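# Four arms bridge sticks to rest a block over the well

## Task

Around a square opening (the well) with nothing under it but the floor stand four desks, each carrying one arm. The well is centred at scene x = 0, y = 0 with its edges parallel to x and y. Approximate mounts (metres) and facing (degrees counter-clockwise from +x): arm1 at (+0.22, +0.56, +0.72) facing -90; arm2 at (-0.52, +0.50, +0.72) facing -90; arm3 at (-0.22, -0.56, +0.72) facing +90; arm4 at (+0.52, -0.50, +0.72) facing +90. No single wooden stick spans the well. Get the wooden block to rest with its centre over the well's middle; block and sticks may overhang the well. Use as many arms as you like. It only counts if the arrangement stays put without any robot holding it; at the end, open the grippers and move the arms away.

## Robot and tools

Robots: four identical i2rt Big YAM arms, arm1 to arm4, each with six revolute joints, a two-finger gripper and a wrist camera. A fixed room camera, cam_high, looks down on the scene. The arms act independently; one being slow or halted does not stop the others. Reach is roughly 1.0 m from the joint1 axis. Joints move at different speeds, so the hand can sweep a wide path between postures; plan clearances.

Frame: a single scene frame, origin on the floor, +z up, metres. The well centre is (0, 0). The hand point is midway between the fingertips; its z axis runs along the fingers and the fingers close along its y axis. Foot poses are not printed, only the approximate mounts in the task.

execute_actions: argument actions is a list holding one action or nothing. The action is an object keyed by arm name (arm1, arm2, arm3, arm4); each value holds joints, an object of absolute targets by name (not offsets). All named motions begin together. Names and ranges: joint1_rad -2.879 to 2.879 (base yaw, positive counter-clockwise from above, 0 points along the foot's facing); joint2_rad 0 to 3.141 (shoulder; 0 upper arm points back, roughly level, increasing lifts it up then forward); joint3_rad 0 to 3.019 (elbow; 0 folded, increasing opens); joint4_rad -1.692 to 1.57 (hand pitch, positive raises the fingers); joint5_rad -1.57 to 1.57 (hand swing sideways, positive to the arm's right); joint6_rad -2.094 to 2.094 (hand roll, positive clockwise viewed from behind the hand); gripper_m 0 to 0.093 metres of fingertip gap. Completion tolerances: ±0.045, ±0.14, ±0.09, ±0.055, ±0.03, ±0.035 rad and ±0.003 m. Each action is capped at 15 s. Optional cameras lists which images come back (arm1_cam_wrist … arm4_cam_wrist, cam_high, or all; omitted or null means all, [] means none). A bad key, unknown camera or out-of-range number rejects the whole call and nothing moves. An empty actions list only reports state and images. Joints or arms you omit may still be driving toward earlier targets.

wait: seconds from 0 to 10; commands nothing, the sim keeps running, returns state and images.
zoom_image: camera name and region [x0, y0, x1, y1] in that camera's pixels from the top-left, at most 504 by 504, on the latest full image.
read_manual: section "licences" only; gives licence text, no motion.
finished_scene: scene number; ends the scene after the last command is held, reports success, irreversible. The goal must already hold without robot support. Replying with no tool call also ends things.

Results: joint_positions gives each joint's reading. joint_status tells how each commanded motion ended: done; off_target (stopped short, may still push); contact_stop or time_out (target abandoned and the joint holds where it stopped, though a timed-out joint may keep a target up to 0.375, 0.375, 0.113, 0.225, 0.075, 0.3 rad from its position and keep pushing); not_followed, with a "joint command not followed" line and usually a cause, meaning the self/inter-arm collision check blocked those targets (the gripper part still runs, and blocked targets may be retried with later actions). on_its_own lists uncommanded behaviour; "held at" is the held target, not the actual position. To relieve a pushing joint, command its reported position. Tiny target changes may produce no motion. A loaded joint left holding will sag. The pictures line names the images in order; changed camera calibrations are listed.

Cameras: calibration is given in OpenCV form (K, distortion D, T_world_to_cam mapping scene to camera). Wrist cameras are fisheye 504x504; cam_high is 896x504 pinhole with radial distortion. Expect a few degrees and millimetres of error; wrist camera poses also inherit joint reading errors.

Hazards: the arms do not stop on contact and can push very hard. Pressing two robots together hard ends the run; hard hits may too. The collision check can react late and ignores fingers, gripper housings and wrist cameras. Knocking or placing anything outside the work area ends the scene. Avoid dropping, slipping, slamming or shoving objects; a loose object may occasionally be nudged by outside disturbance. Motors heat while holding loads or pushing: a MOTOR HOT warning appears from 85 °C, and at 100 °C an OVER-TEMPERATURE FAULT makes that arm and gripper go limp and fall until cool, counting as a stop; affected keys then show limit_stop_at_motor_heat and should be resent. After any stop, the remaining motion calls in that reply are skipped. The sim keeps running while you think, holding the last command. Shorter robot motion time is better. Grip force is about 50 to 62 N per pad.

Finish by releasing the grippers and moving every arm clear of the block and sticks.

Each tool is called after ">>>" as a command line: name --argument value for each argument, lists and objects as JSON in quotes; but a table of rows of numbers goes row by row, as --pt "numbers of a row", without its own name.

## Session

>>> execute_actions --actions '[]'

Scene clock: 0.00 s.
Motor temperatures (°C, as the motors report them): arm1=[22 25 27 24 26 27] | arm2=[23 26 27 26 25 24] | arm3=[26 25 29 26 25 25] | arm4=[25 26 27 26 23 24]
arm1.joint_positions: joint1_rad=+0.122 joint2_rad=+0.637 joint3_rad=+1.361 joint4_rad=-1.194 joint5_rad=+0.165 joint6_rad=+0.011 gripper_m=+0.094
arm1.joint_status: not commanded
arm1.hand: x=+0.2119 y=+0.2967 z=+1.3341 quat_wxyz=(-0.343, -0.606, -0.597, +0.398) (m; scene frame)
arm2.joint_positions: joint1_rad=-0.174 joint2_rad=+0.616 joint3_rad=+1.380 joint4_rad=-1.526 joint5_rad=-0.016 joint6_rad=-0.304 gripper_m=+0.095
arm2.joint_status: not commanded
arm2.hand: x=-0.5562 y=+0.2995 z=+1.2871 quat_wxyz=(-0.212, -0.606, -0.690, +0.334) (m; scene frame)
arm3.joint_positions: joint1_rad=-0.401 joint2_rad=+0.538 joint3_rad=+1.453 joint4_rad=-1.413 joint5_rad=-0.275 joint6_rad=-0.334 gripper_m=+0.095
arm3.joint_status: not commanded
arm3.hand: x=-0.2031 y=-0.3830 z=+1.3441 quat_wxyz=(-0.412, +0.644, -0.559, -0.320) (m; scene frame)
arm4.joint_positions: joint1_rad=-0.342 joint2_rad=+0.598 joint3_rad=+1.335 joint4_rad=-1.132 joint5_rad=-0.099 joint6_rad=+0.363 gripper_m=+0.094
arm4.joint_status: not commanded
arm4.hand: x=+0.5959 y=-0.2643 z=+1.3136 quat_wxyz=(-0.365, +0.363, -0.743, -0.428) (m; scene frame)
pictures: arm1_cam_wrist, arm2_cam_wrist, arm3_cam_wrist, arm4_cam_wrist, cam_high
camera_calibration (this result's frames):
arm1_cam_wrist: T_world_to_cam=[[-0.996094, 0.0572606, 0.0672169, 0.102375], [0.019589, 0.885565, -0.464102, 0.355298], [-0.0860997, -0.460973, -0.883228, 1.45646], [0, 0, 0, 1]] pos_world=[0.220416, 0.350889, 1.4444]
arm2_cam_wrist: T_world_to_cam=[[-0.977418, -0.0397302, 0.207546, -0.801], [-0.0749386, 0.983502, -0.164646, -0.118269], [-0.19758, -0.176481, -0.96427, 1.30843], [0, 0, 0, 1]] pos_world=[-0.533256, 0.315406, 1.40845]
arm3_cam_wrist: T_world_to_cam=[[0.985616, 0.0393272, 0.164361, -0.00310964], [0.109321, -0.890032, -0.442596, 0.284627], [0.128881, 0.454198, -0.881529, 1.50665], [0, 0, 0, 1]] pos_world=[-0.222228, -0.430867, 1.45464]
arm4_cam_wrist: T_world_to_cam=[[0.845134, -0.368537, -0.387208, -0.0906077], [-0.525371, -0.706339, -0.474416, 0.755039], [-0.0986602, 0.604373, -0.790569, 1.38168], [0, 0, 0, 1]] pos_world=[0.609568, -0.335127, 1.41543]
Images, in order (width x height): arm1_cam_wrist 504x504, arm2_cam_wrist 504x504, arm3_cam_wrist 504x504, arm4_cam_wrist 504x504, cam_high 896x504.

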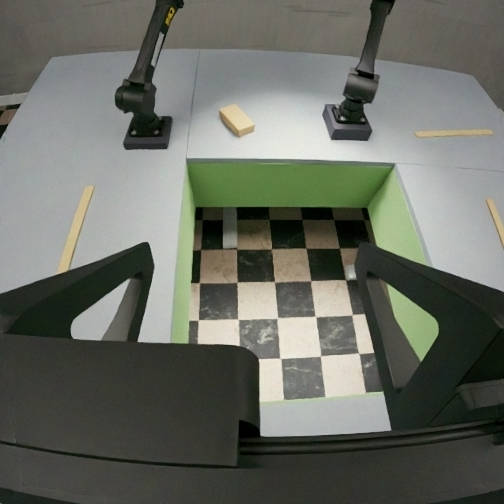

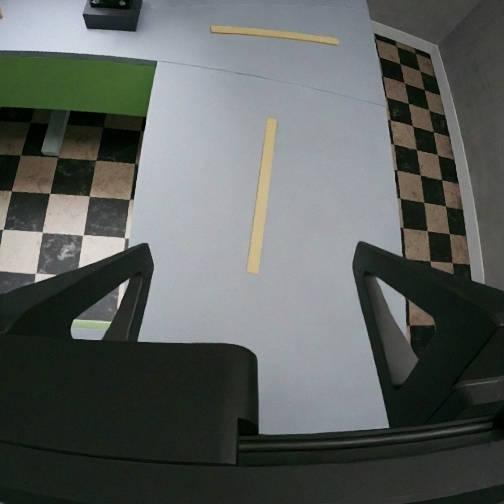

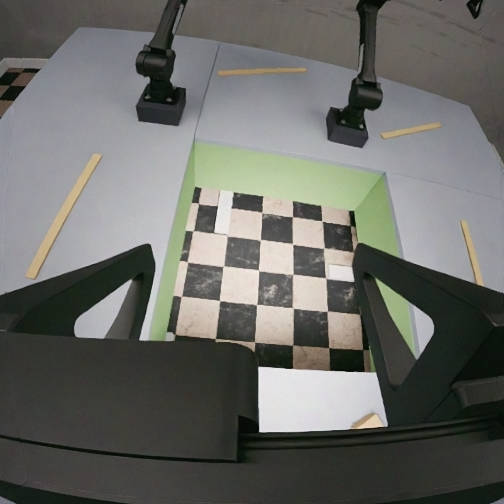

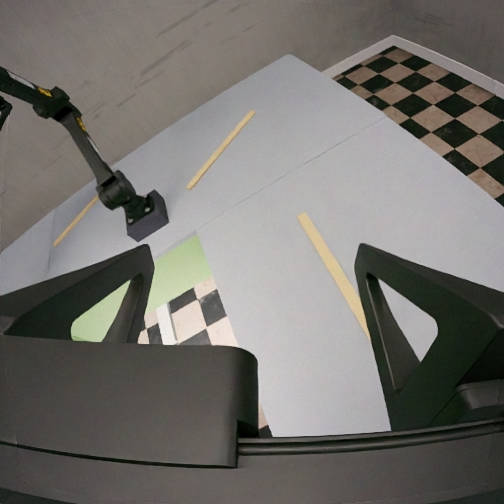

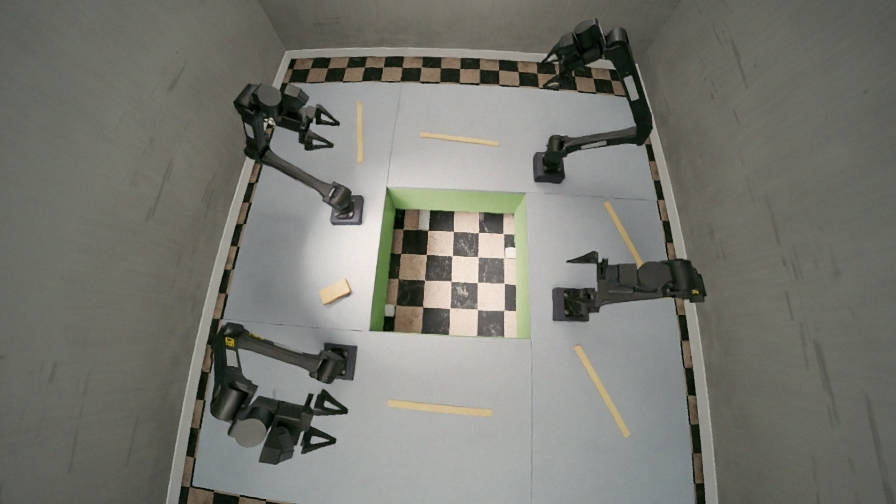

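>>> execute_actions --actions '[{"arm1":{"joints":{"joint1_rad":1.995,"joint2_rad":1.46,"joint3_rad":1.12,"joint4_rad":-1.225,"joint5_rad":0,"joint6_rad":1.445}},"arm2":{"joints":{"joint1_rad":-0.345,"joint2_rad":1.72,"joint3_rad":1.46,"joint4_rad":-1.25,"joint5_rad":0,"joint6_rad":1.313}},"arm3":{"joints":{"joint1_rad":1.543,"joint2_rad":1.70,"joint3_rad":1.46,"joint4_rad":-1.285,"joint5_rad":0,"joint6_rad":1.396}},"arm4":{"joints":{"joint1_rad":-0.30,"joint2_rad":1.73,"joint3_rad":1.56,"joint4_rad":-1.36,"joint5_rad":0,"joint6_rad":1.283}}}]'

Scene clock: 9.47 s.
Motor temperatures (°C, as the motors report them): arm1=[22 25 28 24 26 27] | arm2=[23 26 29 26 25 24] | arm3=[26 25 31 26 25 25] | arm4=[25 26 29 26 23 24]
arm1.joint_positions: joint1_rad=+1.994 joint2_rad=+1.458 joint3_rad=+1.129 joint4_rad=-1.215 joint5_rad=+0.001 joint6_rad=+1.436 gripper_m=+0.094
arm1.joint_status: all done
arm1.hand: x=+0.5984 y=+0.7212 z=+0.9288 quat_wxyz=(-0.011, -0.495, -0.869, -0.013) (m; scene frame)
arm2.joint_positions: joint1_rad=-0.334 joint2_rad=+1.715 joint3_rad=+1.443 joint4_rad=-1.262 joint5_rad=-0.002 joint6_rad=+1.298 gripper_m=+0.095
arm2.joint_status: all done
arm2.hand: x=-0.6947 y=+0.0102 z=+0.9356 quat_wxyz=(-0.020, -0.999, +0.034, +0.003) (m; scene frame)
arm3.joint_positions: joint1_rad=+1.550 joint2_rad=+1.729 joint3_rad=+1.449 joint4_rad=-1.284 joint5_rad=+0.000 joint6_rad=+1.386 gripper_m=+0.095
arm3.joint_status: all done
arm3.hand: x=-0.7352 y=-0.5701 z=+0.9101 quat_wxyz=(-0.002, +0.776, -0.631, -0.001) (m; scene frame)
arm4.joint_positions: joint1_rad=-0.314 joint2_rad=+1.745 joint3_rad=+1.544 joint4_rad=-1.347 joint5_rad=-0.004 joint6_rad=+1.275 gripper_m=+0.094
arm4.joint_status: all done
arm4.hand: x=+0.6950 y=+0.0018 z=+0.9252 quat_wxyz=(-0.001, -0.019, -1.000, -0.020) (m; scene frame)
pictures: arm1_cam_wrist, arm2_cam_wrist, arm3_cam_wrist, arm4_cam_wrist, cam_high
camera_calibration (this result's frames):
arm1_cam_wrist: T_world_to_cam=[[-0.857666, -0.513654, -0.0238214, 0.90385], [-0.431061, 0.692955, 0.577927, -0.775583], [-0.280348, 0.505937, -0.81574, 0.68368], [0, 0, 0, 1]] pos_world=[0.632546, 0.655811, 1.02747]
arm2_cam_wrist: T_world_to_cam=[[0.0668089, 0.997091, -0.0366832, 0.068473], [0.813978, -0.0332032, 0.579947, 0.0293279], [0.577042, -0.0686049, -0.813828, 1.28731], [0, 0, 0, 1]] pos_world=[-0.771275, 0.0210154, 1.03315]
arm3_cam_wrist: T_world_to_cam=[[0.980362, 0.197154, -0.00447632, 0.839793], [0.163028, -0.797478, 0.580904, -0.855098], [0.110958, -0.570227, -0.813959, 0.618971], [0, 0, 0, 1]] pos_world=[-0.752577, -0.494537, 1.00431]
arm4_cam_wrist: T_world_to_cam=[[-0.0547464, -0.997413, -0.0465946, 0.0847193], [-0.812139, 0.0173323, 0.583206, 0.0302789], [-0.58089, 0.0697697, -0.810987, 1.27857], [0, 0, 0, 1]] pos_world=[0.771935, -0.00523001, 1.02319]
Images, in order (width x height): arm1_cam_wrist 504x504, arm2_cam_wrist 504x504, arm3_cam_wrist 504x504, arm4_cam_wrist 504x504, cam_high 896x504.

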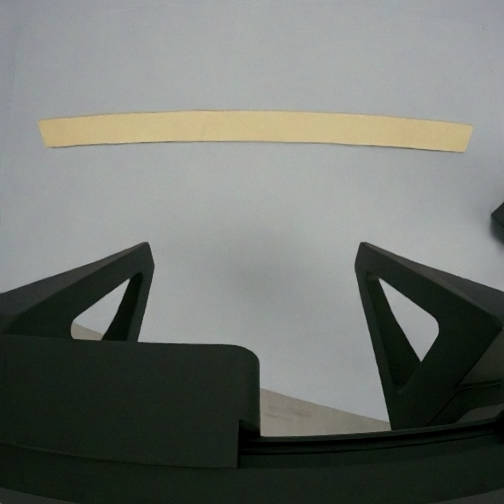

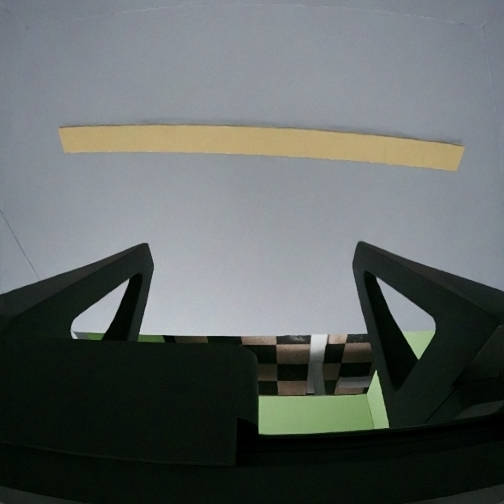

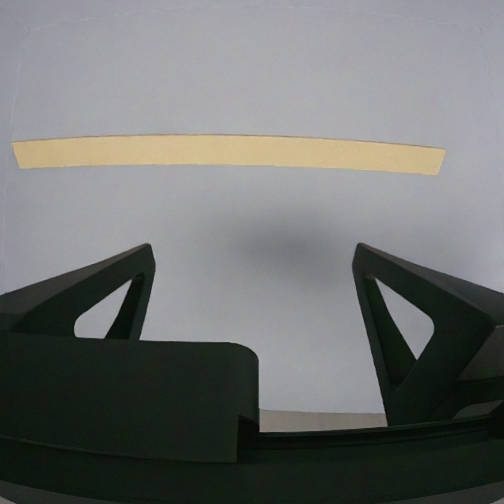

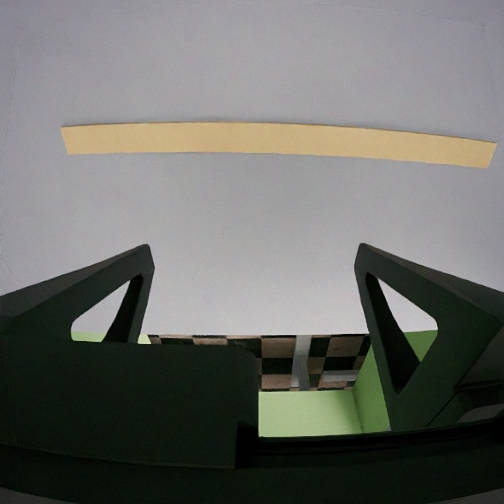

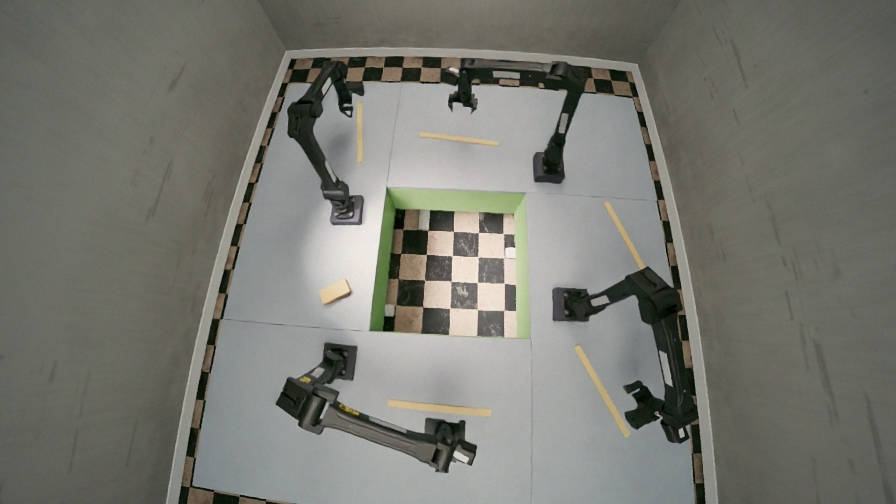

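>>> execute_actions --actions '[{"arm1":{"joints":{"joint1_rad":1.94,"joint2_rad":1.71,"joint3_rad":0.915,"joint4_rad":-0.70,"joint6_rad":-0.18,"gripper_m":0.08}},"arm2":{"joints":{"joint1_rad":-0.352,"joint2_rad":1.94,"joint3_rad":1.236,"joint4_rad":-0.805,"joint6_rad":-0.246,"gripper_m":0.08}},"arm3":{"joints":{"joint1_rad":1.568,"joint2_rad":1.96,"joint3_rad":1.37,"joint4_rad":-0.89,"joint6_rad":-0.15,"gripper_m":0.08}},"arm4":{"joints":{"joint1_rad":-0.352,"joint2_rad":1.87,"joint3_rad":1.257,"joint4_rad":-0.897,"joint6_rad":-0.305,"gripper_m":0.08}}}]' --cameras '["arm1_cam_wrist","arm2_cam_wrist","arm3_cam_wrist","arm4_cam_wrist"]'

Scene clock: 19.73 s.
Motor temperatures (°C, as the motors report them): arm1=[22 25 29 24 26 27] | arm2=[23 26 30 26 25 24] | arm3=[26 26 32 26 25 25] | arm4=[25 26 29 26 23 24]
arm1.joint_positions: joint1_rad=+1.946 joint2_rad=+1.727 joint3_rad=+0.908 joint4_rad=-0.712 joint5_rad=+0.001 joint6_rad=-0.171 gripper_m=+0.080
arm1.joint_status: all done
arm1.hand: x=+0.6101 y=+0.7045 z=+0.7528 quat_wxyz=(-0.023, +0.259, -0.966, -0.001) (m; scene frame)
arm2.joint_positions: joint1_rad=-0.338 joint2_rad=+1.944 joint3_rad=+1.223 joint4_rad=-0.821 joint5_rad=-0.002 joint6_rad=-0.231 gripper_m=+0.080
arm2.joint_status: all done
arm2.hand: x=-0.6949 y=+0.0132 z=+0.7491 quat_wxyz=(-0.010, -0.746, -0.666, +0.013) (m; scene frame)
arm3.joint_positions: joint1_rad=+1.561 joint2_rad=+1.981 joint3_rad=+1.354 joint4_rad=-0.902 joint5_rad=+0.002 joint6_rad=-0.140 gripper_m=+0.080
arm3.joint_status: all done
arm3.hand: x=-0.7714 y=-0.5759 z=+0.7488 quat_wxyz=(-0.004, +0.996, +0.085, -0.017) (m; scene frame)
arm4.joint_positions: joint1_rad=-0.347 joint2_rad=+1.876 joint3_rad=+1.255 joint4_rad=-0.913 joint5_rad=-0.002 joint6_rad=-0.297 gripper_m=+0.080
arm4.joint_status: all done
arm4.hand: x=+0.7069 y=-0.0145 z=+0.7586 quat_wxyz=(-0.022, +0.681, -0.731, -0.016) (m; scene frame)
pictures: arm1_cam_wrist, arm2_cam_wrist, arm3_cam_wrist, arm4_cam_wrist
camera_calibration (this result's frames):
arm1_cam_wrist: T_world_to_cam=[[0.504083, -0.863473, 0.0177483, 0.285424], [-0.728234, -0.413905, 0.546221, 0.32769], [-0.464301, -0.288266, -0.837453, 1.23991], [0, 0, 0, 1]] pos_world=[0.670448, 0.739511, 0.854307]
arm2_cam_wrist: T_world_to_cam=[[-0.993637, 0.112528, 0.00475701, -0.697666], [0.0960535, 0.824599, 0.557504, -0.355663], [0.058812, 0.554413, -0.830161, 0.779782], [0, 0, 0, 1]] pos_world=[-0.704925, -0.0605357, 0.848947]
arm3_cam_wrist: T_world_to_cam=[[-0.163577, 0.986523, 0.00396263, 0.441559], [0.819305, 0.133611, 0.557573, 0.299834], [0.549529, 0.094453, -0.830118, 1.22159], [0, 0, 0, 1]] pos_world=[-0.844726, -0.591052, 0.845135]
arm4_cam_wrist: T_world_to_cam=[[0.996217, -0.0868883, -0.00142404, -0.702634], [-0.0723726, -0.838636, 0.539863, -0.365128], [-0.0481021, -0.537718, -0.841751, 0.789458], [0, 0, 0, 1]] pos_world=[0.711525, 0.0572457, 0.860646]
Images, in order (width x height): arm1_cam_wrist 504x504, arm2_cam_wrist 504x504, arm3_cam_wrist 504x504, arm4_cam_wrist 504x504.

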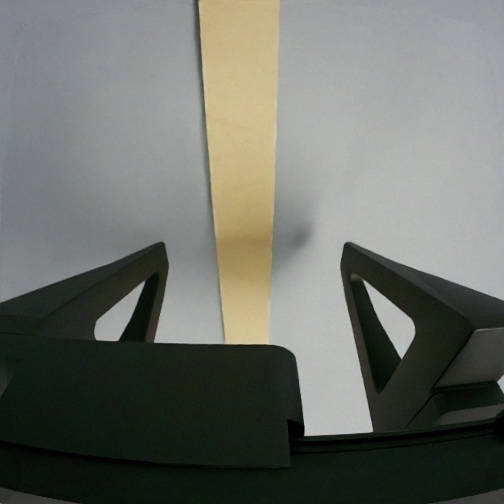

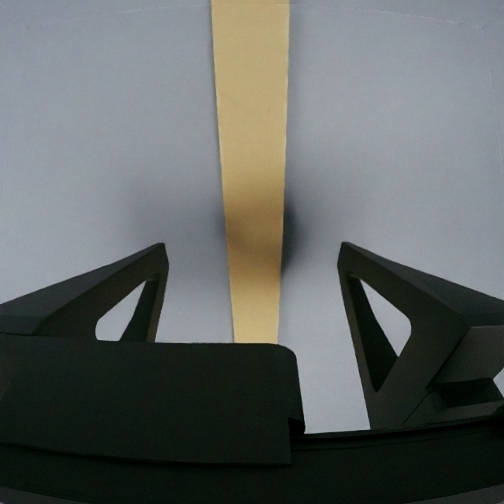

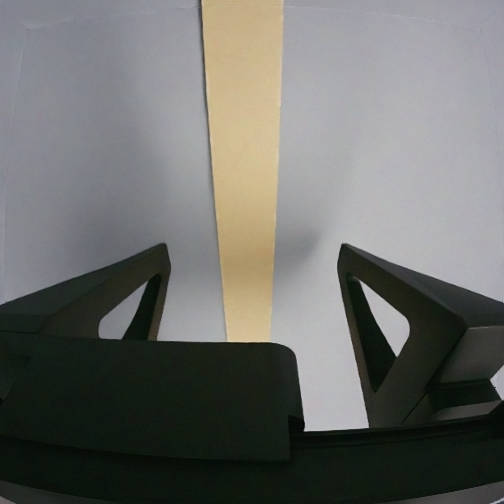

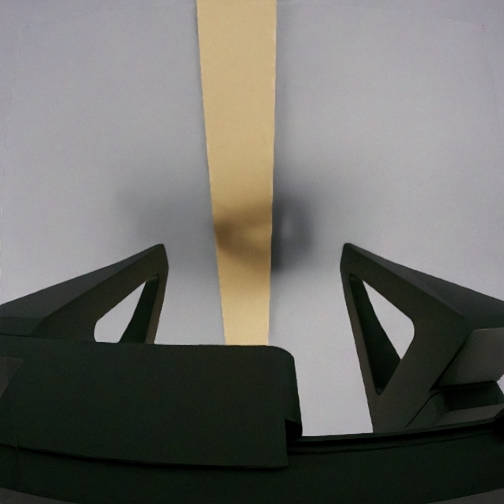

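>>> execute_actions --actions '[{"arm1":{"joints":{"joint2_rad":1.78}},"arm2":{"joints":{"joint2_rad":2.0}},"arm3":{"joints":{"joint2_rad":2.015}},"arm4":{"joints":{"joint2_rad":1.935}}}]' --cameras '[]'

Scene clock: 21.77 s.
Motor temperatures (°C, as the motors report them): arm1=[22 25 29 24 26 27] | arm2=[23 26 30 26 25 24] | arm3=[26 26 32 26 25 25] | arm4=[25 26 29 26 23 24]
arm1.joint_positions: joint1_rad=+1.946 joint2_rad=+1.760 joint3_rad=+0.908 joint4_rad=-0.711 joint5_rad=+0.001 joint6_rad=-0.172 gripper_m=+0.080
arm1.joint_status: all done
arm1.hand: x=+0.6051 y=+0.7026 z=+0.7397 quat_wxyz=(-0.007, +0.260, -0.966, +0.000) (m; scene frame)
arm2.joint_positions: joint1_rad=-0.338 joint2_rad=+1.985 joint3_rad=+1.223 joint4_rad=-0.821 joint5_rad=-0.002 joint6_rad=-0.231 gripper_m=+0.080
arm2.joint_status: all done
arm2.hand: x=-0.6923 y=+0.0201 z=+0.7287 quat_wxyz=(+0.000, -0.746, -0.666, -0.006) (m; scene frame)
arm3.joint_positions: joint1_rad=+1.561 joint2_rad=+2.017 joint3_rad=+1.354 joint4_rad=-0.902 joint5_rad=+0.002 joint6_rad=-0.140 gripper_m=+0.080
arm3.joint_status: all done
arm3.hand: x=-0.7654 y=-0.5757 z=+0.7294 quat_wxyz=(-0.003, +0.996, +0.085, +0.001) (m; scene frame)
arm4.joint_positions: joint1_rad=-0.346 joint2_rad=+1.923 joint3_rad=+1.256 joint4_rad=-0.906 joint5_rad=+0.000 joint6_rad=-0.300 gripper_m=+0.080
arm4.joint_status: all done
arm4.hand: x=+0.7053 y=-0.0184 z=+0.7355 quat_wxyz=(-0.004, +0.683, -0.730, -0.006) (m; scene frame)
pictures: none
No camera images: the call's "cameras" was empty. Leave "cameras" out to get every camera's image.

>>> execute_actions --actions '[{"arm1":{"joints":{"joint2_rad":1.80,"joint4_rad":-0.69}},"arm2":{"joints":{"joint4_rad":-0.79}},"arm3":{"joints":{"gripper_m":0}},"arm4":{"joints":{"gripper_m":0}}}]' --cameras '[]'

>>> execute_actions --actions '[{"arm1":{"joints":{"gripper_m":0}},"arm2":{"joints":{"gripper_m":0}}}]' --cameras '[]'

>>> execute_actions --actions '[{"arm1":{"joints":{"joint2_rad":1.25,"joint3_rad":1.0,"joint4_rad":-1.1}},"arm3":{"joints":{"joint2_rad":1.3,"joint3_rad":1.0,"joint4_rad":-1.1}},"arm2":{"joints":{"joint2_rad":1.9}},"arm4":{"joints":{"joint2_rad":1.83}}}]'

Scene clock: 24.70 s.
Motor temperatures (°C, as the motors report them): arm1=[22 25 28 24 26 27] | arm2=[23 26 30 26 25 24] | arm3=[26 26 32 26 25 25] | arm4=[25 26 29 26 23 24]
arm1.joint_positions: joint1_rad=+1.946 joint2_rad=+1.776 joint3_rad=+0.908 joint4_rad=-0.702 joint5_rad=+0.001 joint6_rad=-0.172 gripper_m=+0.080
arm1.joint_status: all done
arm1.hand: x=+0.6047 y=+0.7025 z=+0.7336 quat_wxyz=(-0.003, +0.260, -0.966, +0.000) (m; scene frame)
arm2.joint_positions: joint1_rad=-0.338 joint2_rad=+1.985 joint3_rad=+1.223 joint4_rad=-0.807 joint5_rad=-0.002 joint6_rad=-0.231 gripper_m=+0.080
arm2.joint_status: all done
arm2.hand: x=-0.6936 y=+0.0168 z=+0.7286 quat_wxyz=(-0.004, -0.746, -0.666, +0.001) (m; scene frame)
arm3.joint_positions: joint1_rad=+1.561 joint2_rad=+2.017 joint3_rad=+1.354 joint4_rad=-0.902 joint5_rad=+0.001 joint6_rad=-0.141 gripper_m=+0.028
arm3.joint_status: gripper_m off_target (ended at +0.028, target +0.000)
arm3.hand: x=-0.7654 y=-0.5757 z=+0.7294 quat_wxyz=(-0.003, +0.996, +0.086, +0.001) (m; scene frame)
arm4.joint_positions: joint1_rad=-0.346 joint2_rad=+1.925 joint3_rad=+1.256 joint4_rad=-0.906 joint5_rad=+0.000 joint6_rad=-0.300 gripper_m=+0.027
arm4.joint_status: gripper_m off_target (ended at +0.027, target +0.000)
arm4.hand: x=+0.7053 y=-0.0186 z=+0.7348 quat_wxyz=(-0.004, +0.683, -0.730, -0.006) (m; scene frame)
pictures: none
No camera images: the call's "cameras" was empty. Leave "cameras" out to get every camera's image.

Scene clock: 25.37 s.
Motor temperatures (°C, as the motors report them): arm1=[22 25 28 24 26 27] | arm2=[23 26 30 26 25 24] | arm3=[26 26 32 26 25 25] | arm4=[25 26 29 26 23 24]
arm1.joint_positions: joint1_rad=+1.946 joint2_rad=+1.776 joint3_rad=+0.908 joint4_rad=-0.702 joint5_rad=+0.001 joint6_rad=-0.173 gripper_m=+0.027
arm1.joint_status: gripper_m off_target (ended at +0.027, target +0.000)
arm1.hand: x=+0.6047 y=+0.7025 z=+0.7336 quat_wxyz=(-0.003, +0.260, -0.966, +0.000) (m; scene frame)
arm2.joint_positions: joint1_rad=-0.339 joint2_rad=+1.985 joint3_rad=+1.223 joint4_rad=-0.807 joint5_rad=-0.002 joint6_rad=-0.232 gripper_m=+0.027
arm2.joint_status: gripper_m off_target (ended at +0.027, target +0.000)
arm2.hand: x=-0.6938 y=+0.0168 z=+0.7286 quat_wxyz=(-0.004, -0.746, -0.666, +0.001) (m; scene frame)
arm3.joint_positions: joint1_rad=+1.561 joint2_rad=+2.017 joint3_rad=+1.354 joint4_rad=-0.902 joint5_rad=+0.001 joint6_rad=-0.141 gripper_m=+0.028
arm3.joint_status: not commanded
arm3.hand: x=-0.7654 y=-0.5757 z=+0.7294 quat_wxyz=(-0.003, +0.996, +0.086, +0.001) (m; scene frame)
arm4.joint_positions: joint1_rad=-0.346 joint2_rad=+1.925 joint3_rad=+1.256 joint4_rad=-0.906 joint5_rad=+0.000 joint6_rad=-0.300 gripper_m=+0.027
arm4.joint_status: not commanded
arm4.hand: x=+0.7053 y=-0.0186 z=+0.7348 quat_wxyz=(-0.004, +0.683, -0.730, -0.006) (m; scene frame)
pictures: none
No camera images: the call's "cameras" was empty. Leave "cameras" out to get every camera's image.

Scene clock: 26.80 s.
Motor temperatures (°C, as the motors report them): arm1=[22 25 29 24 26 27] | arm2=[23 26 30 26 25 24] | arm3=[26 26 32 26 25 25] | arm4=[25 27 29 26 23 24]
arm1.joint_positions: joint1_rad=+1.946 joint2_rad=+1.235 joint3_rad=+0.960 joint4_rad=-1.091 joint5_rad=+0.001 joint6_rad=-0.173 gripper_m=+0.027
arm1.joint_status: all done
arm1.hand: x=+0.5718 y=+0.6905 z=+0.9493 quat_wxyz=(-0.105, +0.259, -0.960, -0.009) (m; scene frame)
arm2.joint_positions: joint1_rad=-0.339 joint2_rad=+1.896 joint3_rad=+1.223 joint4_rad=-0.807 joint5_rad=-0.002 joint6_rad=-0.232 gripper_m=+0.027
arm2.joint_status: all done
arm2.hand: x=-0.6990 y=+0.0029 z=+0.7733 quat_wxyz=(-0.025, -0.745, -0.665, +0.040) (m; scene frame)
arm3.joint_positions: joint1_rad=+1.561 joint2_rad=+1.296 joint3_rad=+0.994 joint4_rad=-1.093 joint5_rad=+0.001 joint6_rad=-0.141 gripper_m=+0.028
arm3.joint_status: all done
arm3.hand: x=-0.6103 y=-0.5719 z=+0.9268 quat_wxyz=(-0.008, +0.993, +0.085, -0.084) (m; scene frame)
arm4.joint_positions: joint1_rad=-0.346 joint2_rad=+1.831 joint3_rad=+1.256 joint4_rad=-0.906 joint5_rad=+0.000 joint6_rad=-0.300 gripper_m=+0.027
arm4.joint_status: all done
arm4.hand: x=+0.7096 y=-0.0083 z=+0.7817 quat_wxyz=(-0.046, +0.682, -0.729, -0.026) (m; scene frame)
pictures: arm1_cam_wrist, arm2_cam_wrist, arm3_cam_wrist, arm4_cam_wrist, cam_high
camera_calibration (this result's frames):
arm1_cam_wrist: T_world_to_cam=[[0.5005, -0.864491, 0.0464115, 0.264692], [-0.801277, -0.44227, 0.40293, 0.384041], [-0.327803, -0.238855, -0.914053, 1.34318], [0, 0, 0, 1]] pos_world=[0.615542, 0.719498, 1.06071]
arm2_cam_wrist: T_world_to_cam=[[-0.993428, 0.112764, 0.0196118, -0.712035], [0.107139, 0.855881, 0.505953, -0.312687], [0.0402678, 0.504729, -0.862338, 0.817849], [0, 0, 0, 1]] pos_world=[-0.706788, -0.0648776, 0.877431]
arm3_cam_wrist: T_world_to_cam=[[-0.163628, 0.986284, 0.021669, 0.446681], [0.886259, 0.137314, 0.442369, 0.217832], [0.433326, 0.0915882, -0.896571, 1.26943], [0, 0, 0, 1]] pos_world=[-0.670043, -0.58673, 1.03209]
arm4_cam_wrist: T_world_to_cam=[[0.996337, -0.0840273, 0.0158984, -0.718297], [-0.0807776, -0.863663, 0.497555, -0.333305], [-0.0280774, -0.497017, -0.867287, 0.81845], [0, 0, 0, 1]] pos_world=[0.711722, 0.0585633, 0.887089]
Images, in order (width x height): arm1_cam_wrist 504x504, arm2_cam_wrist 504x504, arm3_cam_wrist 504x504, arm4_cam_wrist 504x504, cam_high 896x504.

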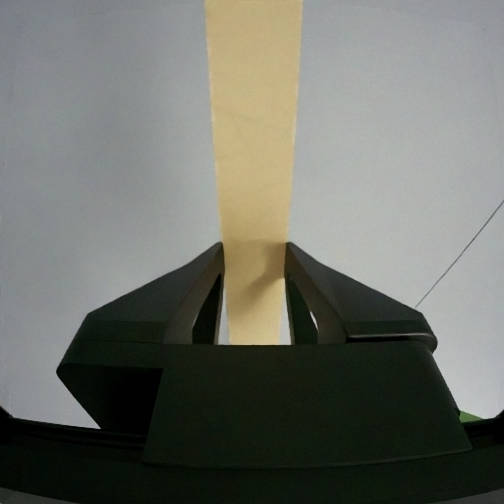

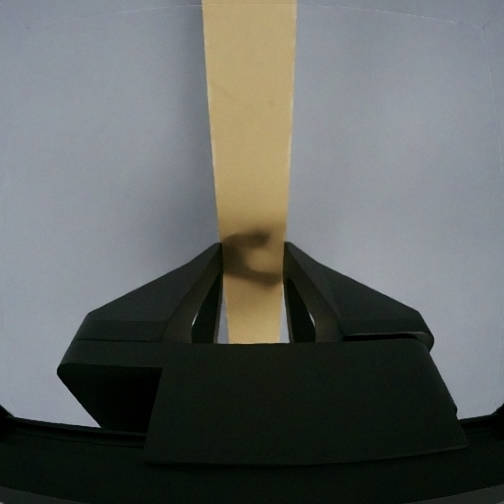

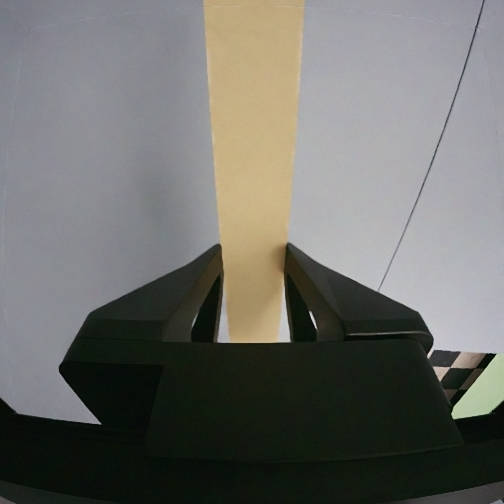

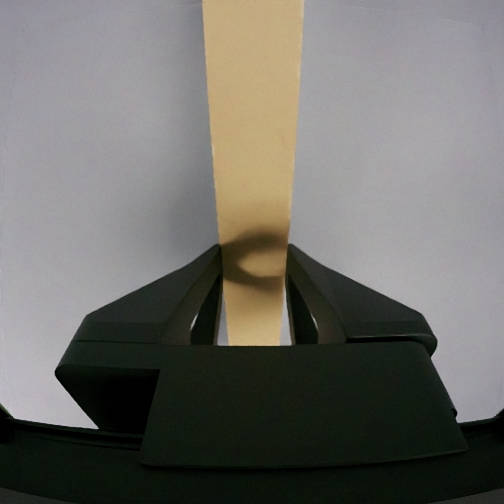

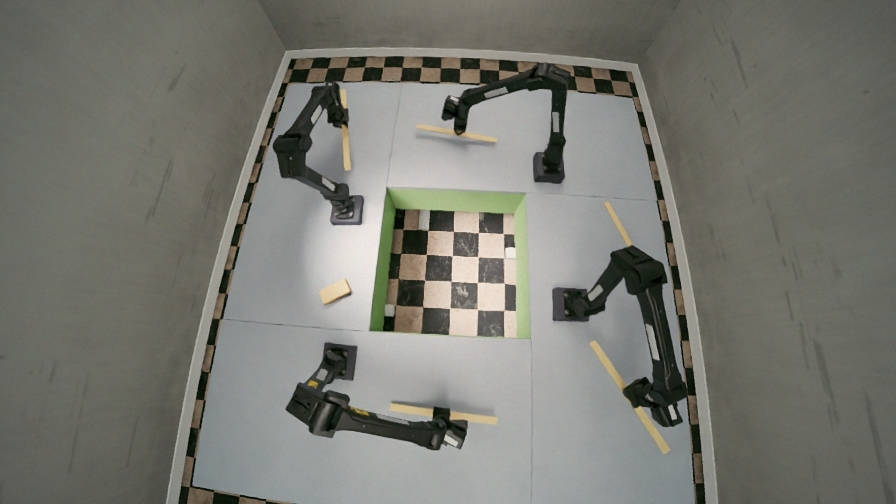

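>>> execute_actions --actions '[{"arm1":{"joints":{"joint1_rad":-0.49,"joint6_rad":-1.4}},"arm3":{"joints":{"joint1_rad":-0.60,"joint6_rad":-1.4}}}]' --cameras '[]'

>>> execute_actions --actions '[{"arm1":{"joints":{"joint6_rad":-0.25}},"arm3":{"joints":{"joint1_rad":-0.597,"joint2_rad":1.52,"joint3_rad":0.80,"joint4_rad":-0.59,"joint5_rad":-0.143,"joint6_rad":-0.535}},"arm4":{"joints":{"joint1_rad":0.3,"joint2_rad":1.75,"joint3_rad":1.45,"joint4_rad":-1.05,"joint5_rad":-0.231,"joint6_rad":-1.2}},"arm2":{"joints":{"joint1_rad":0.3,"joint2_rad":1.7,"joint3_rad":1.25,"joint4_rad":-0.95,"joint5_rad":-0.2,"joint6_rad":-1.3}}}]' --cameras '["cam_high"]'

Scene clock: 39.93 s.
Motor temperatures (°C, as the motors report them): arm1=[22 25 31 24 26 27] | arm2=[23 27 30 26 25 24] | arm3=[26 26 32 26 25 25] | arm4=[25 27 29 26 23 24]
arm1.joint_positions: joint1_rad=-0.485 joint2_rad=+1.239 joint3_rad=+0.960 joint4_rad=-1.091 joint5_rad=+0.000 joint6_rad=-1.392 gripper_m=+0.027
arm1.joint_status: all done
arm1.hand: x=+0.0317 y=+0.2287 z=+0.9446 quat_wxyz=(+0.014, -0.335, -0.937, +0.098) (m; scene frame)
arm2.joint_positions: joint1_rad=-0.339 joint2_rad=+1.896 joint3_rad=+1.223 joint4_rad=-0.807 joint5_rad=-0.002 joint6_rad=-0.232 gripper_m=+0.027
arm2.joint_status: not commanded
arm2.hand: x=-0.6990 y=+0.0029 z=+0.7733 quat_wxyz=(-0.025, -0.745, -0.665, +0.040) (m; scene frame)
arm3.joint_positions: joint1_rad=-0.603 joint2_rad=+1.304 joint3_rad=+0.994 joint4_rad=-1.093 joint5_rad=+0.001 joint6_rad=-1.390 gripper_m=+0.028
arm3.joint_status: all done
arm3.hand: x=-0.0083 y=-0.2292 z=+0.9302 quat_wxyz=(-0.086, +0.928, -0.362, +0.019) (m; scene frame)
arm4.joint_positions: joint1_rad=-0.346 joint2_rad=+1.831 joint3_rad=+1.256 joint4_rad=-0.906 joint5_rad=+0.000 joint6_rad=-0.300 gripper_m=+0.027
arm4.joint_status: not commanded
arm4.hand: x=+0.7096 y=-0.0083 z=+0.7817 quat_wxyz=(-0.046, +0.682, -0.729, -0.026) (m; scene frame)
pictures: none
No camera images: the call's "cameras" was empty. Leave "cameras" out to get every camera's image.

Scene clock: 41.90 s.
Motor temperatures (°C, as the motors report them): arm1=[22 25 31 24 26 27] | arm2=[23 27 30 26 25 24] | arm3=[26 26 32 26 25 25] | arm4=[25 27 29 26 23 24]
arm1.joint_positions: joint1_rad=-0.485 joint2_rad=+1.239 joint3_rad=+0.960 joint4_rad=-1.091 joint5_rad=+0.000 joint6_rad=-0.259 gripper_m=+0.027
arm1.joint_status: all done
arm1.hand: x=+0.0317 y=+0.2287 z=+0.9446 quat_wxyz=(-0.040, -0.786, -0.611, +0.090) (m; scene frame)
arm2.joint_positions: joint1_rad=+0.305 joint2_rad=+1.686 joint3_rad=+1.226 joint4_rad=-0.935 joint5_rad=-0.201 joint6_rad=-1.285 gripper_m=+0.027
arm2.joint_status: all done
arm2.hand: x=-0.3357 y=+0.0156 z=+0.8801 quat_wxyz=(-0.122, +0.015, -0.991, +0.057) (m; scene frame)
arm3.joint_positions: joint1_rad=-0.603 joint2_rad=+1.537 joint3_rad=+0.776 joint4_rad=-0.607 joint5_rad=-0.138 joint6_rad=-0.548 gripper_m=+0.028
arm3.joint_status: all done
arm3.hand: x=-0.0218 y=-0.2072 z=+0.7837 quat_wxyz=(-0.087, +0.702, -0.702, -0.089) (m; scene frame)
arm4.joint_positions: joint1_rad=+0.313 joint2_rad=+1.755 joint3_rad=+1.419 joint4_rad=-1.038 joint5_rad=-0.231 joint6_rad=-1.192 gripper_m=+0.027
arm4.joint_status: all done
arm4.hand: x=+0.3197 y=+0.0282 z=+0.8839 quat_wxyz=(-0.063, +0.988, -0.030, -0.141) (m; scene frame)
pictures: cam_high
Images, in order (width x height): cam_high 896x504.

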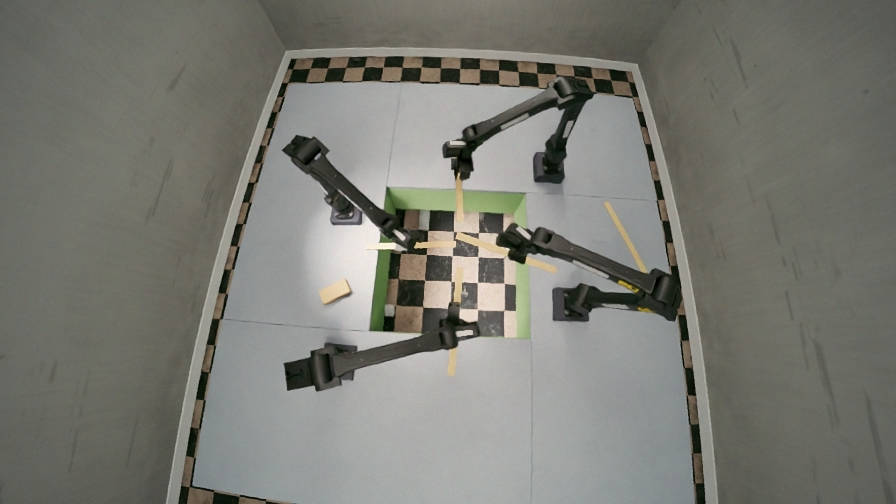

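>>> execute_actions --actions '[{"arm3":{"joints":{"joint3_rad":0.84,"joint1_rad":-0.59}},"arm4":{"joints":{"joint1_rad":0.572,"joint2_rad":1.945,"joint3_rad":1.51,"joint4_rad":-0.955,"joint6_rad":-0.995}},"arm2":{"joints":{"joint1_rad":0.412,"joint2_rad":1.87,"joint3_rad":1.175,"joint4_rad":-0.775,"joint5_rad":-0.221,"joint6_rad":-1.145}},"arm1":{"joints":{"joint2_rad":1.45,"joint3_rad":0.86,"joint4_rad":-0.70,"joint5_rad":-0.131,"joint6_rad":-0.555}}}]' --cameras '["cam_high"]'

>>> zoom_image --camera "cam_high" --region '[350,170,560,350]'

Scene clock: 46.43 s.
Motor temperatures (°C, as the motors report them): arm1=[22 25 31 24 26 27] | arm2=[23 27 30 26 25 24] | arm3=[26 26 33 26 25 25] | arm4=[25 27 30 26 23 24]
arm1.joint_positions: joint1_rad=-0.485 joint2_rad=+1.465 joint3_rad=+0.858 joint4_rad=-0.715 joint5_rad=-0.127 joint6_rad=-0.546 gripper_m=+0.027
arm1.joint_status: all done
arm1.hand: x=+0.0299 y=+0.1797 z=+0.8389 quat_wxyz=(-0.094, -0.681, -0.719, +0.101) (m; scene frame)
arm2.joint_positions: joint1_rad=+0.419 joint2_rad=+1.884 joint3_rad=+1.172 joint4_rad=-0.793 joint5_rad=-0.219 joint6_rad=-1.161 gripper_m=+0.027
arm2.joint_status: all done
arm2.hand: x=-0.2826 y=+0.0489 z=+0.7686 quat_wxyz=(-0.115, +0.005, -0.993, -0.011) (m; scene frame)
arm3.joint_positions: joint1_rad=-0.583 joint2_rad=+1.535 joint3_rad=+0.802 joint4_rad=-0.604 joint5_rad=-0.146 joint6_rad=-0.548 gripper_m=+0.028
arm3.joint_status: all done
arm3.hand: x=-0.0229 y=-0.1910 z=+0.7936 quat_wxyz=(-0.100, +0.708, -0.692, -0.097) (m; scene frame)
arm4.joint_positions: joint1_rad=+0.585 joint2_rad=+1.967 joint3_rad=+1.468 joint4_rad=-0.966 joint5_rad=-0.224 joint6_rad=-1.001 gripper_m=+0.027
arm4.joint_status: all done
arm4.hand: x=+0.1717 y=-0.0211 z=+0.7864 quat_wxyz=(+0.007, +0.992, +0.005, -0.123) (m; scene frame)
pictures: cam_high
Images, in order (width x height): cam_high 896x504.

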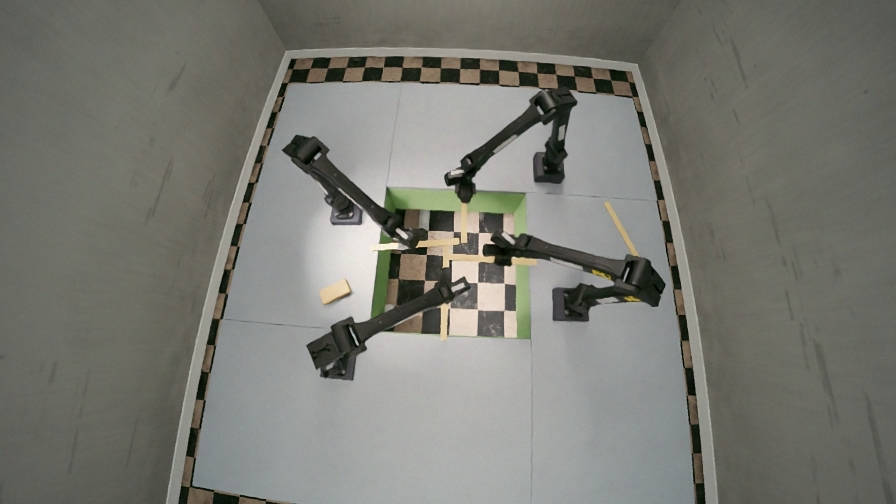

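Region (350, 170, 560, 350) of cam_high's 896x504 image, scaled by 2.400, with more detail than that image has; it fills the top 432 rows of this view, and the rest is white.

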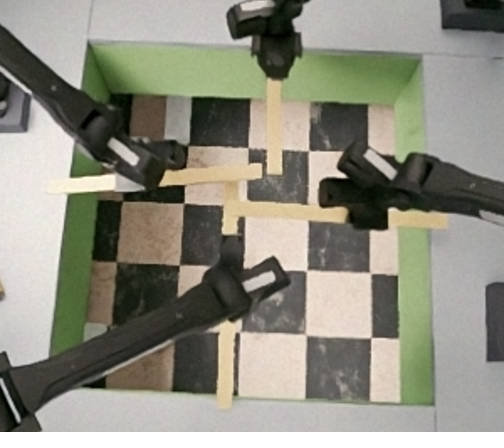

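>>> execute_actions --actions '[{"arm4":{"joints":{"joint1_rad":0.50,"joint2_rad":1.90,"joint6_rad":-1.07}}}]' --cameras '["cam_high","arm3_cam_wrist"]'

>>> zoom_image --camera "cam_high" --region '[350,170,560,350]'

Scene clock: 49.67 s.
Motor temperatures (°C, as the motors report them): arm1=[22 25 31 24 26 27] | arm2=[23 27 30 26 25 24] | arm3=[26 26 33 26 25 25] | arm4=[25 27 30 26 23 24]
arm1.joint_positions: joint1_rad=-0.485 joint2_rad=+1.465 joint3_rad=+0.858 joint4_rad=-0.715 joint5_rad=-0.127 joint6_rad=-0.547 gripper_m=+0.027
arm1.joint_status: not commanded
arm1.hand: x=+0.0299 y=+0.1797 z=+0.8389 quat_wxyz=(-0.094, -0.681, -0.719, +0.101) (m; scene frame)
arm2.joint_positions: joint1_rad=+0.419 joint2_rad=+1.884 joint3_rad=+1.172 joint4_rad=-0.793 joint5_rad=-0.219 joint6_rad=-1.161 gripper_m=+0.027
arm2.joint_status: not commanded
arm2.hand: x=-0.2826 y=+0.0489 z=+0.7686 quat_wxyz=(-0.115, +0.005, -0.993, -0.011) (m; scene frame)
arm3.joint_positions: joint1_rad=-0.584 joint2_rad=+1.533 joint3_rad=+0.802 joint4_rad=-0.604 joint5_rad=-0.145 joint6_rad=-0.545 gripper_m=+0.028
arm3.joint_status: not commanded
arm3.hand: x=-0.0223 y=-0.1910 z=+0.7945 quat_wxyz=(-0.101, +0.707, -0.694, -0.097) (m; scene frame)
arm4.joint_positions: joint1_rad=+0.495 joint2_rad=+1.916 joint3_rad=+1.468 joint4_rad=-0.966 joint5_rad=-0.229 joint6_rad=-1.062 gripper_m=+0.027
arm4.joint_status: all done
arm4.hand: x=+0.2135 y=+0.0112 z=+0.8163 quat_wxyz=(-0.023, +0.990, -0.007, -0.138) (m; scene frame)
pictures: arm3_cam_wrist, cam_high
camera_calibration (this result's frames):
arm3_cam_wrist: T_world_to_cam=[[0.999907, 0.0136519, -0.0000131483, 0.0274817], [0.0128583, -0.941456, 0.336892, -0.438827], [0.00458682, -0.336861, -0.941543, 0.805539], [0, 0, 0, 1]] pos_world=[-0.0255314, -0.142157, 0.906288]
Images, in order (width x height): arm3_cam_wrist 504x504, cam_high 896x504.

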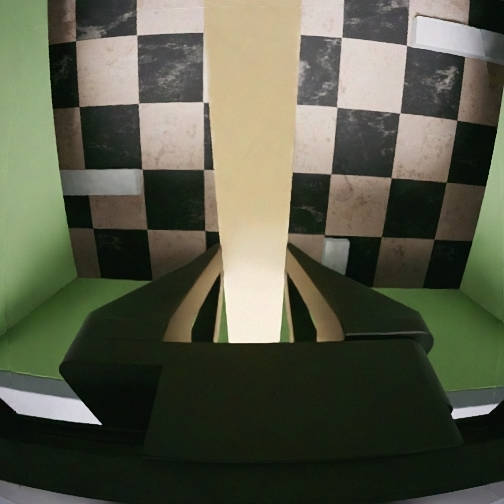

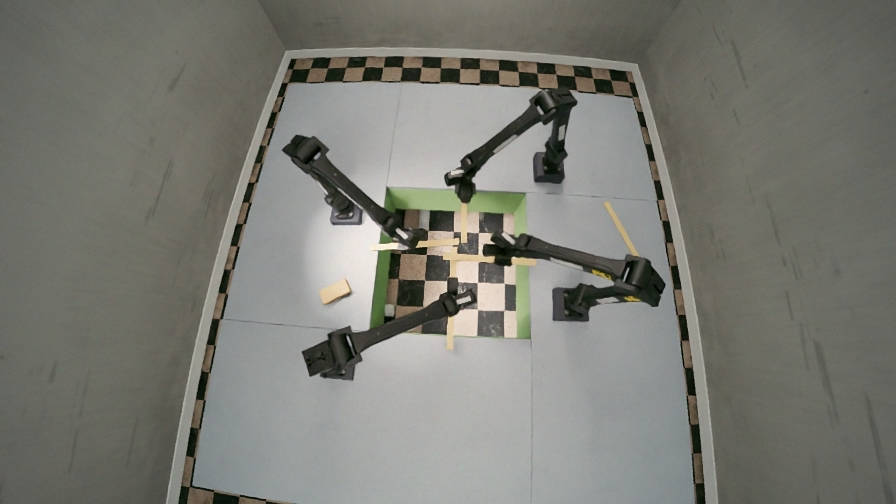

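Region (350, 170, 560, 350) of cam_high's 896x504 image, scaled by 2.400, with more detail than that image has; it fills the top 432 rows of this view, and the rest is white.

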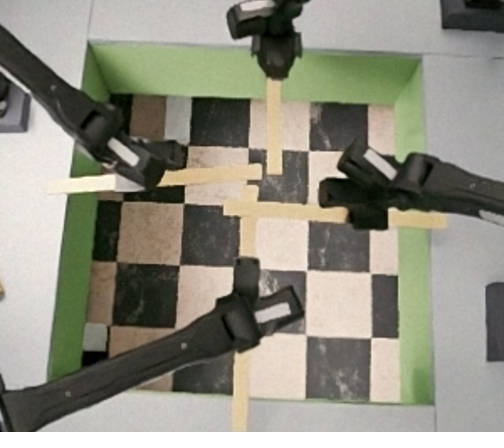

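>>> execute_actions --actions '[{"arm4":{"joints":{"joint1_rad":0.562,"joint2_rad":1.925,"joint6_rad":-0.995}},"arm3":{"joints":{"joint1_rad":-0.603,"joint6_rad":-0.53,"joint2_rad":1.55}},"arm2":{"joints":{"joint1_rad":0.40,"joint3_rad":1.23,"joint6_rad":-1.155}}}]' --cameras '["cam_high"]'

>>> zoom_image --camera "cam_high" --region '[420,220,490,280]'

Scene clock: 53.07 s.
Motor temperatures (°C, as the motors report them): arm1=[22 25 31 24 26 27] | arm2=[23 27 30 26 25 24] | arm3=[26 26 33 26 25 25] | arm4=[25 27 30 26 23 24]
arm1.joint_positions: joint1_rad=-0.485 joint2_rad=+1.465 joint3_rad=+0.858 joint4_rad=-0.715 joint5_rad=-0.127 joint6_rad=-0.547 gripper_m=+0.027
arm1.joint_status: not commanded
arm1.hand: x=+0.0299 y=+0.1797 z=+0.8389 quat_wxyz=(-0.094, -0.681, -0.719, +0.101) (m; scene frame)
arm2.joint_positions: joint1_rad=+0.413 joint2_rad=+1.884 joint3_rad=+1.182 joint4_rad=-0.793 joint5_rad=-0.219 joint6_rad=-1.161 gripper_m=+0.027
arm2.joint_status: all done
arm2.hand: x=-0.2833 y=+0.0433 z=+0.7716 quat_wxyz=(-0.116, +0.003, -0.993, -0.007) (m; scene frame)
arm3.joint_positions: joint1_rad=-0.597 joint2_rad=+1.546 joint3_rad=+0.802 joint4_rad=-0.604 joint5_rad=-0.145 joint6_rad=-0.541 gripper_m=+0.028
arm3.joint_status: all done
arm3.hand: x=-0.0186 y=-0.1947 z=+0.7891 quat_wxyz=(-0.095, +0.701, -0.700, -0.095) (m; scene frame)
arm4.joint_positions: joint1_rad=+0.563 joint2_rad=+1.922 joint3_rad=+1.468 joint4_rad=-0.966 joint5_rad=-0.229 joint6_rad=-1.003 gripper_m=+0.027
arm4.joint_status: all done
arm4.hand: x=+0.1793 y=-0.0113 z=+0.8124 quat_wxyz=(-0.012, +0.991, -0.002, -0.137) (m; scene frame)
pictures: cam_high
Images, in order (width x height): cam_high 896x504.

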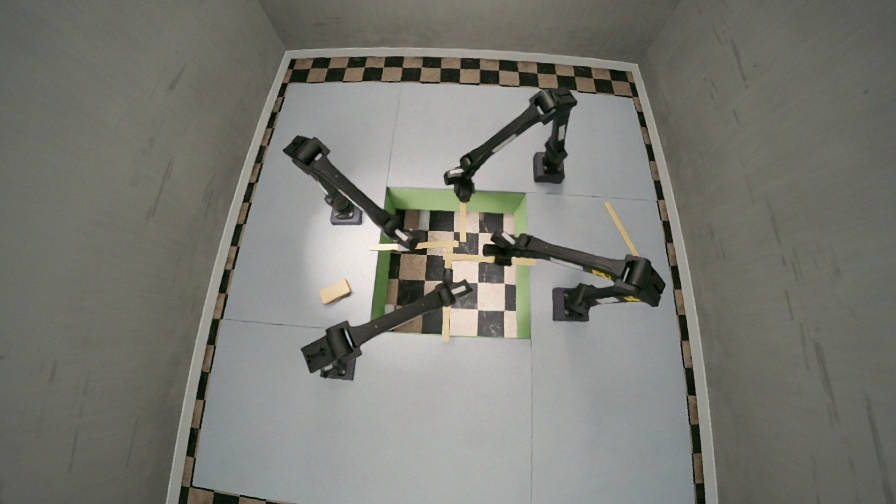

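Region (420, 220, 490, 280) of cam_high's 896x504 image, scaled by 7.200, with more detail than that image has; it fills the top 432 rows of this view, and the rest is white.

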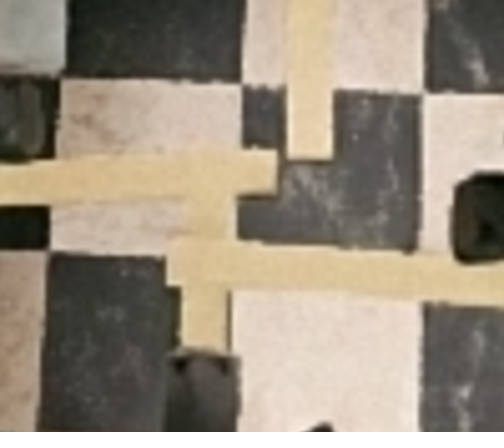

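>>> zoom_image --camera "cam_high" --region '[436,232,466,262]'

>>> zoom_image --camera "cam_high" --region '[350,170,560,350]'

Region (436, 232, 466, 262) of cam_high's 896x504 image, scaled by 16.800, with more detail than that image has.

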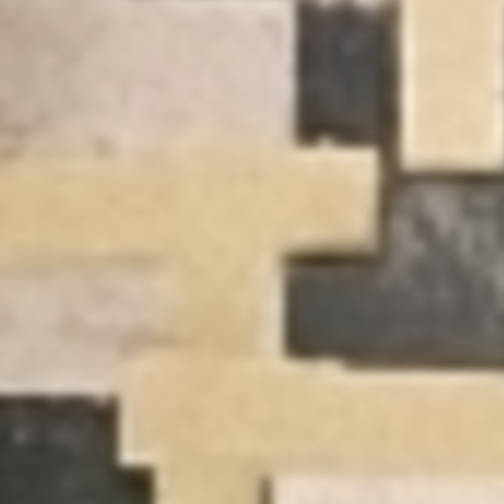

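Region (350, 170, 560, 350) of cam_high's 896x504 image, scaled by 2.400, with more detail than that image has; it fills the top 432 rows of this view, and the rest is white.

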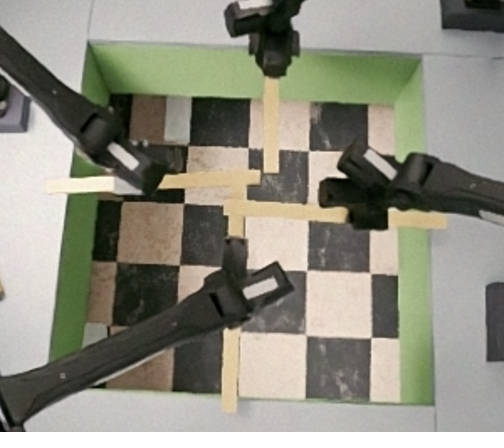

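>>> execute_actions --actions '[{"arm4":{"joints":{"joint2_rad":1.84}},"arm1":{"joints":{"joint2_rad":1.33}},"arm3":{"joints":{"joint1_rad":-0.565,"joint6_rad":-0.51,"joint2_rad":1.60,"joint3_rad":0.885,"joint4_rad":-0.615,"joint5_rad":-0.13}}}]' --cameras '["cam_high"]'

>>> zoom_image --camera "cam_high" --region '[420,220,490,280]'

Scene clock: 65.20 s.
Motor temperatures (°C, as the motors report them): arm1=[22 25 30 24 26 27] | arm2=[23 27 31 26 25 24] | arm3=[26 26 34 26 25 25] | arm4=[25 27 31 26 23 24]
arm1.joint_positions: joint1_rad=-0.485 joint2_rad=+1.325 joint3_rad=+0.858 joint4_rad=-0.713 joint5_rad=-0.127 joint6_rad=-0.547 gripper_m=+0.027
arm1.joint_status: all done
arm1.hand: x=+0.0266 y=+0.1740 z=+0.8959 quat_wxyz=(-0.111, -0.670, -0.714, +0.169) (m; scene frame)
arm2.joint_positions: joint1_rad=+0.413 joint2_rad=+1.884 joint3_rad=+1.182 joint4_rad=-0.793 joint5_rad=-0.219 joint6_rad=-1.161 gripper_m=+0.027
arm2.joint_status: not commanded
arm2.hand: x=-0.2833 y=+0.0433 z=+0.7716 quat_wxyz=(-0.116, +0.003, -0.993, -0.007) (m; scene frame)
arm3.joint_positions: joint1_rad=-0.568 joint2_rad=+1.602 joint3_rad=+0.843 joint4_rad=-0.608 joint5_rad=-0.132 joint6_rad=-0.521 gripper_m=+0.028
arm3.joint_status: all done
arm3.hand: x=-0.0204 y=-0.1792 z=+0.7800 quat_wxyz=(-0.086, +0.704, -0.699, -0.088) (m; scene frame)
arm4.joint_positions: joint1_rad=+0.563 joint2_rad=+1.845 joint3_rad=+1.468 joint4_rad=-0.966 joint5_rad=-0.229 joint6_rad=-1.003 gripper_m=+0.027
arm4.joint_status: all done
arm4.hand: x=+0.1773 y=-0.0086 z=+0.8569 quat_wxyz=(-0.044, +0.987, +0.002, -0.157) (m; scene frame)
pictures: cam_high
Images, in order (width x height): cam_high 896x504.

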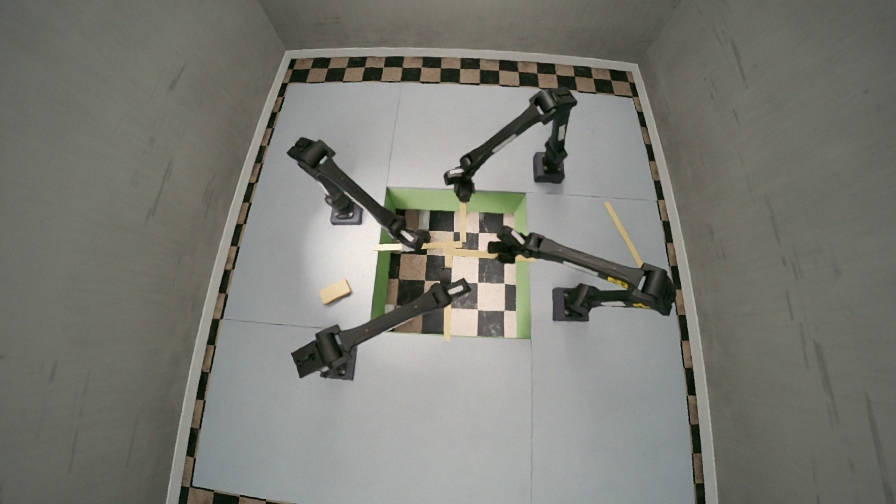

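Region (420, 220, 490, 280) of cam_high's 896x504 image, scaled by 7.200, with more detail than that image has; it fills the top 432 rows of this view, and the rest is white.

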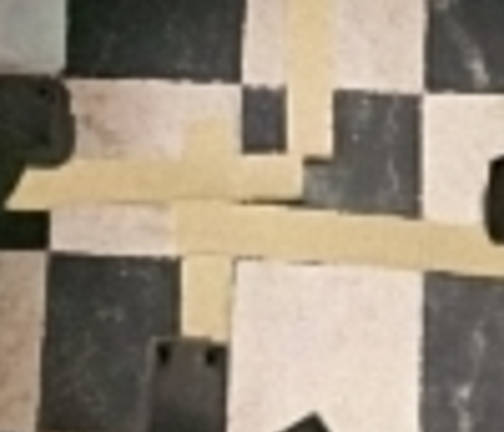

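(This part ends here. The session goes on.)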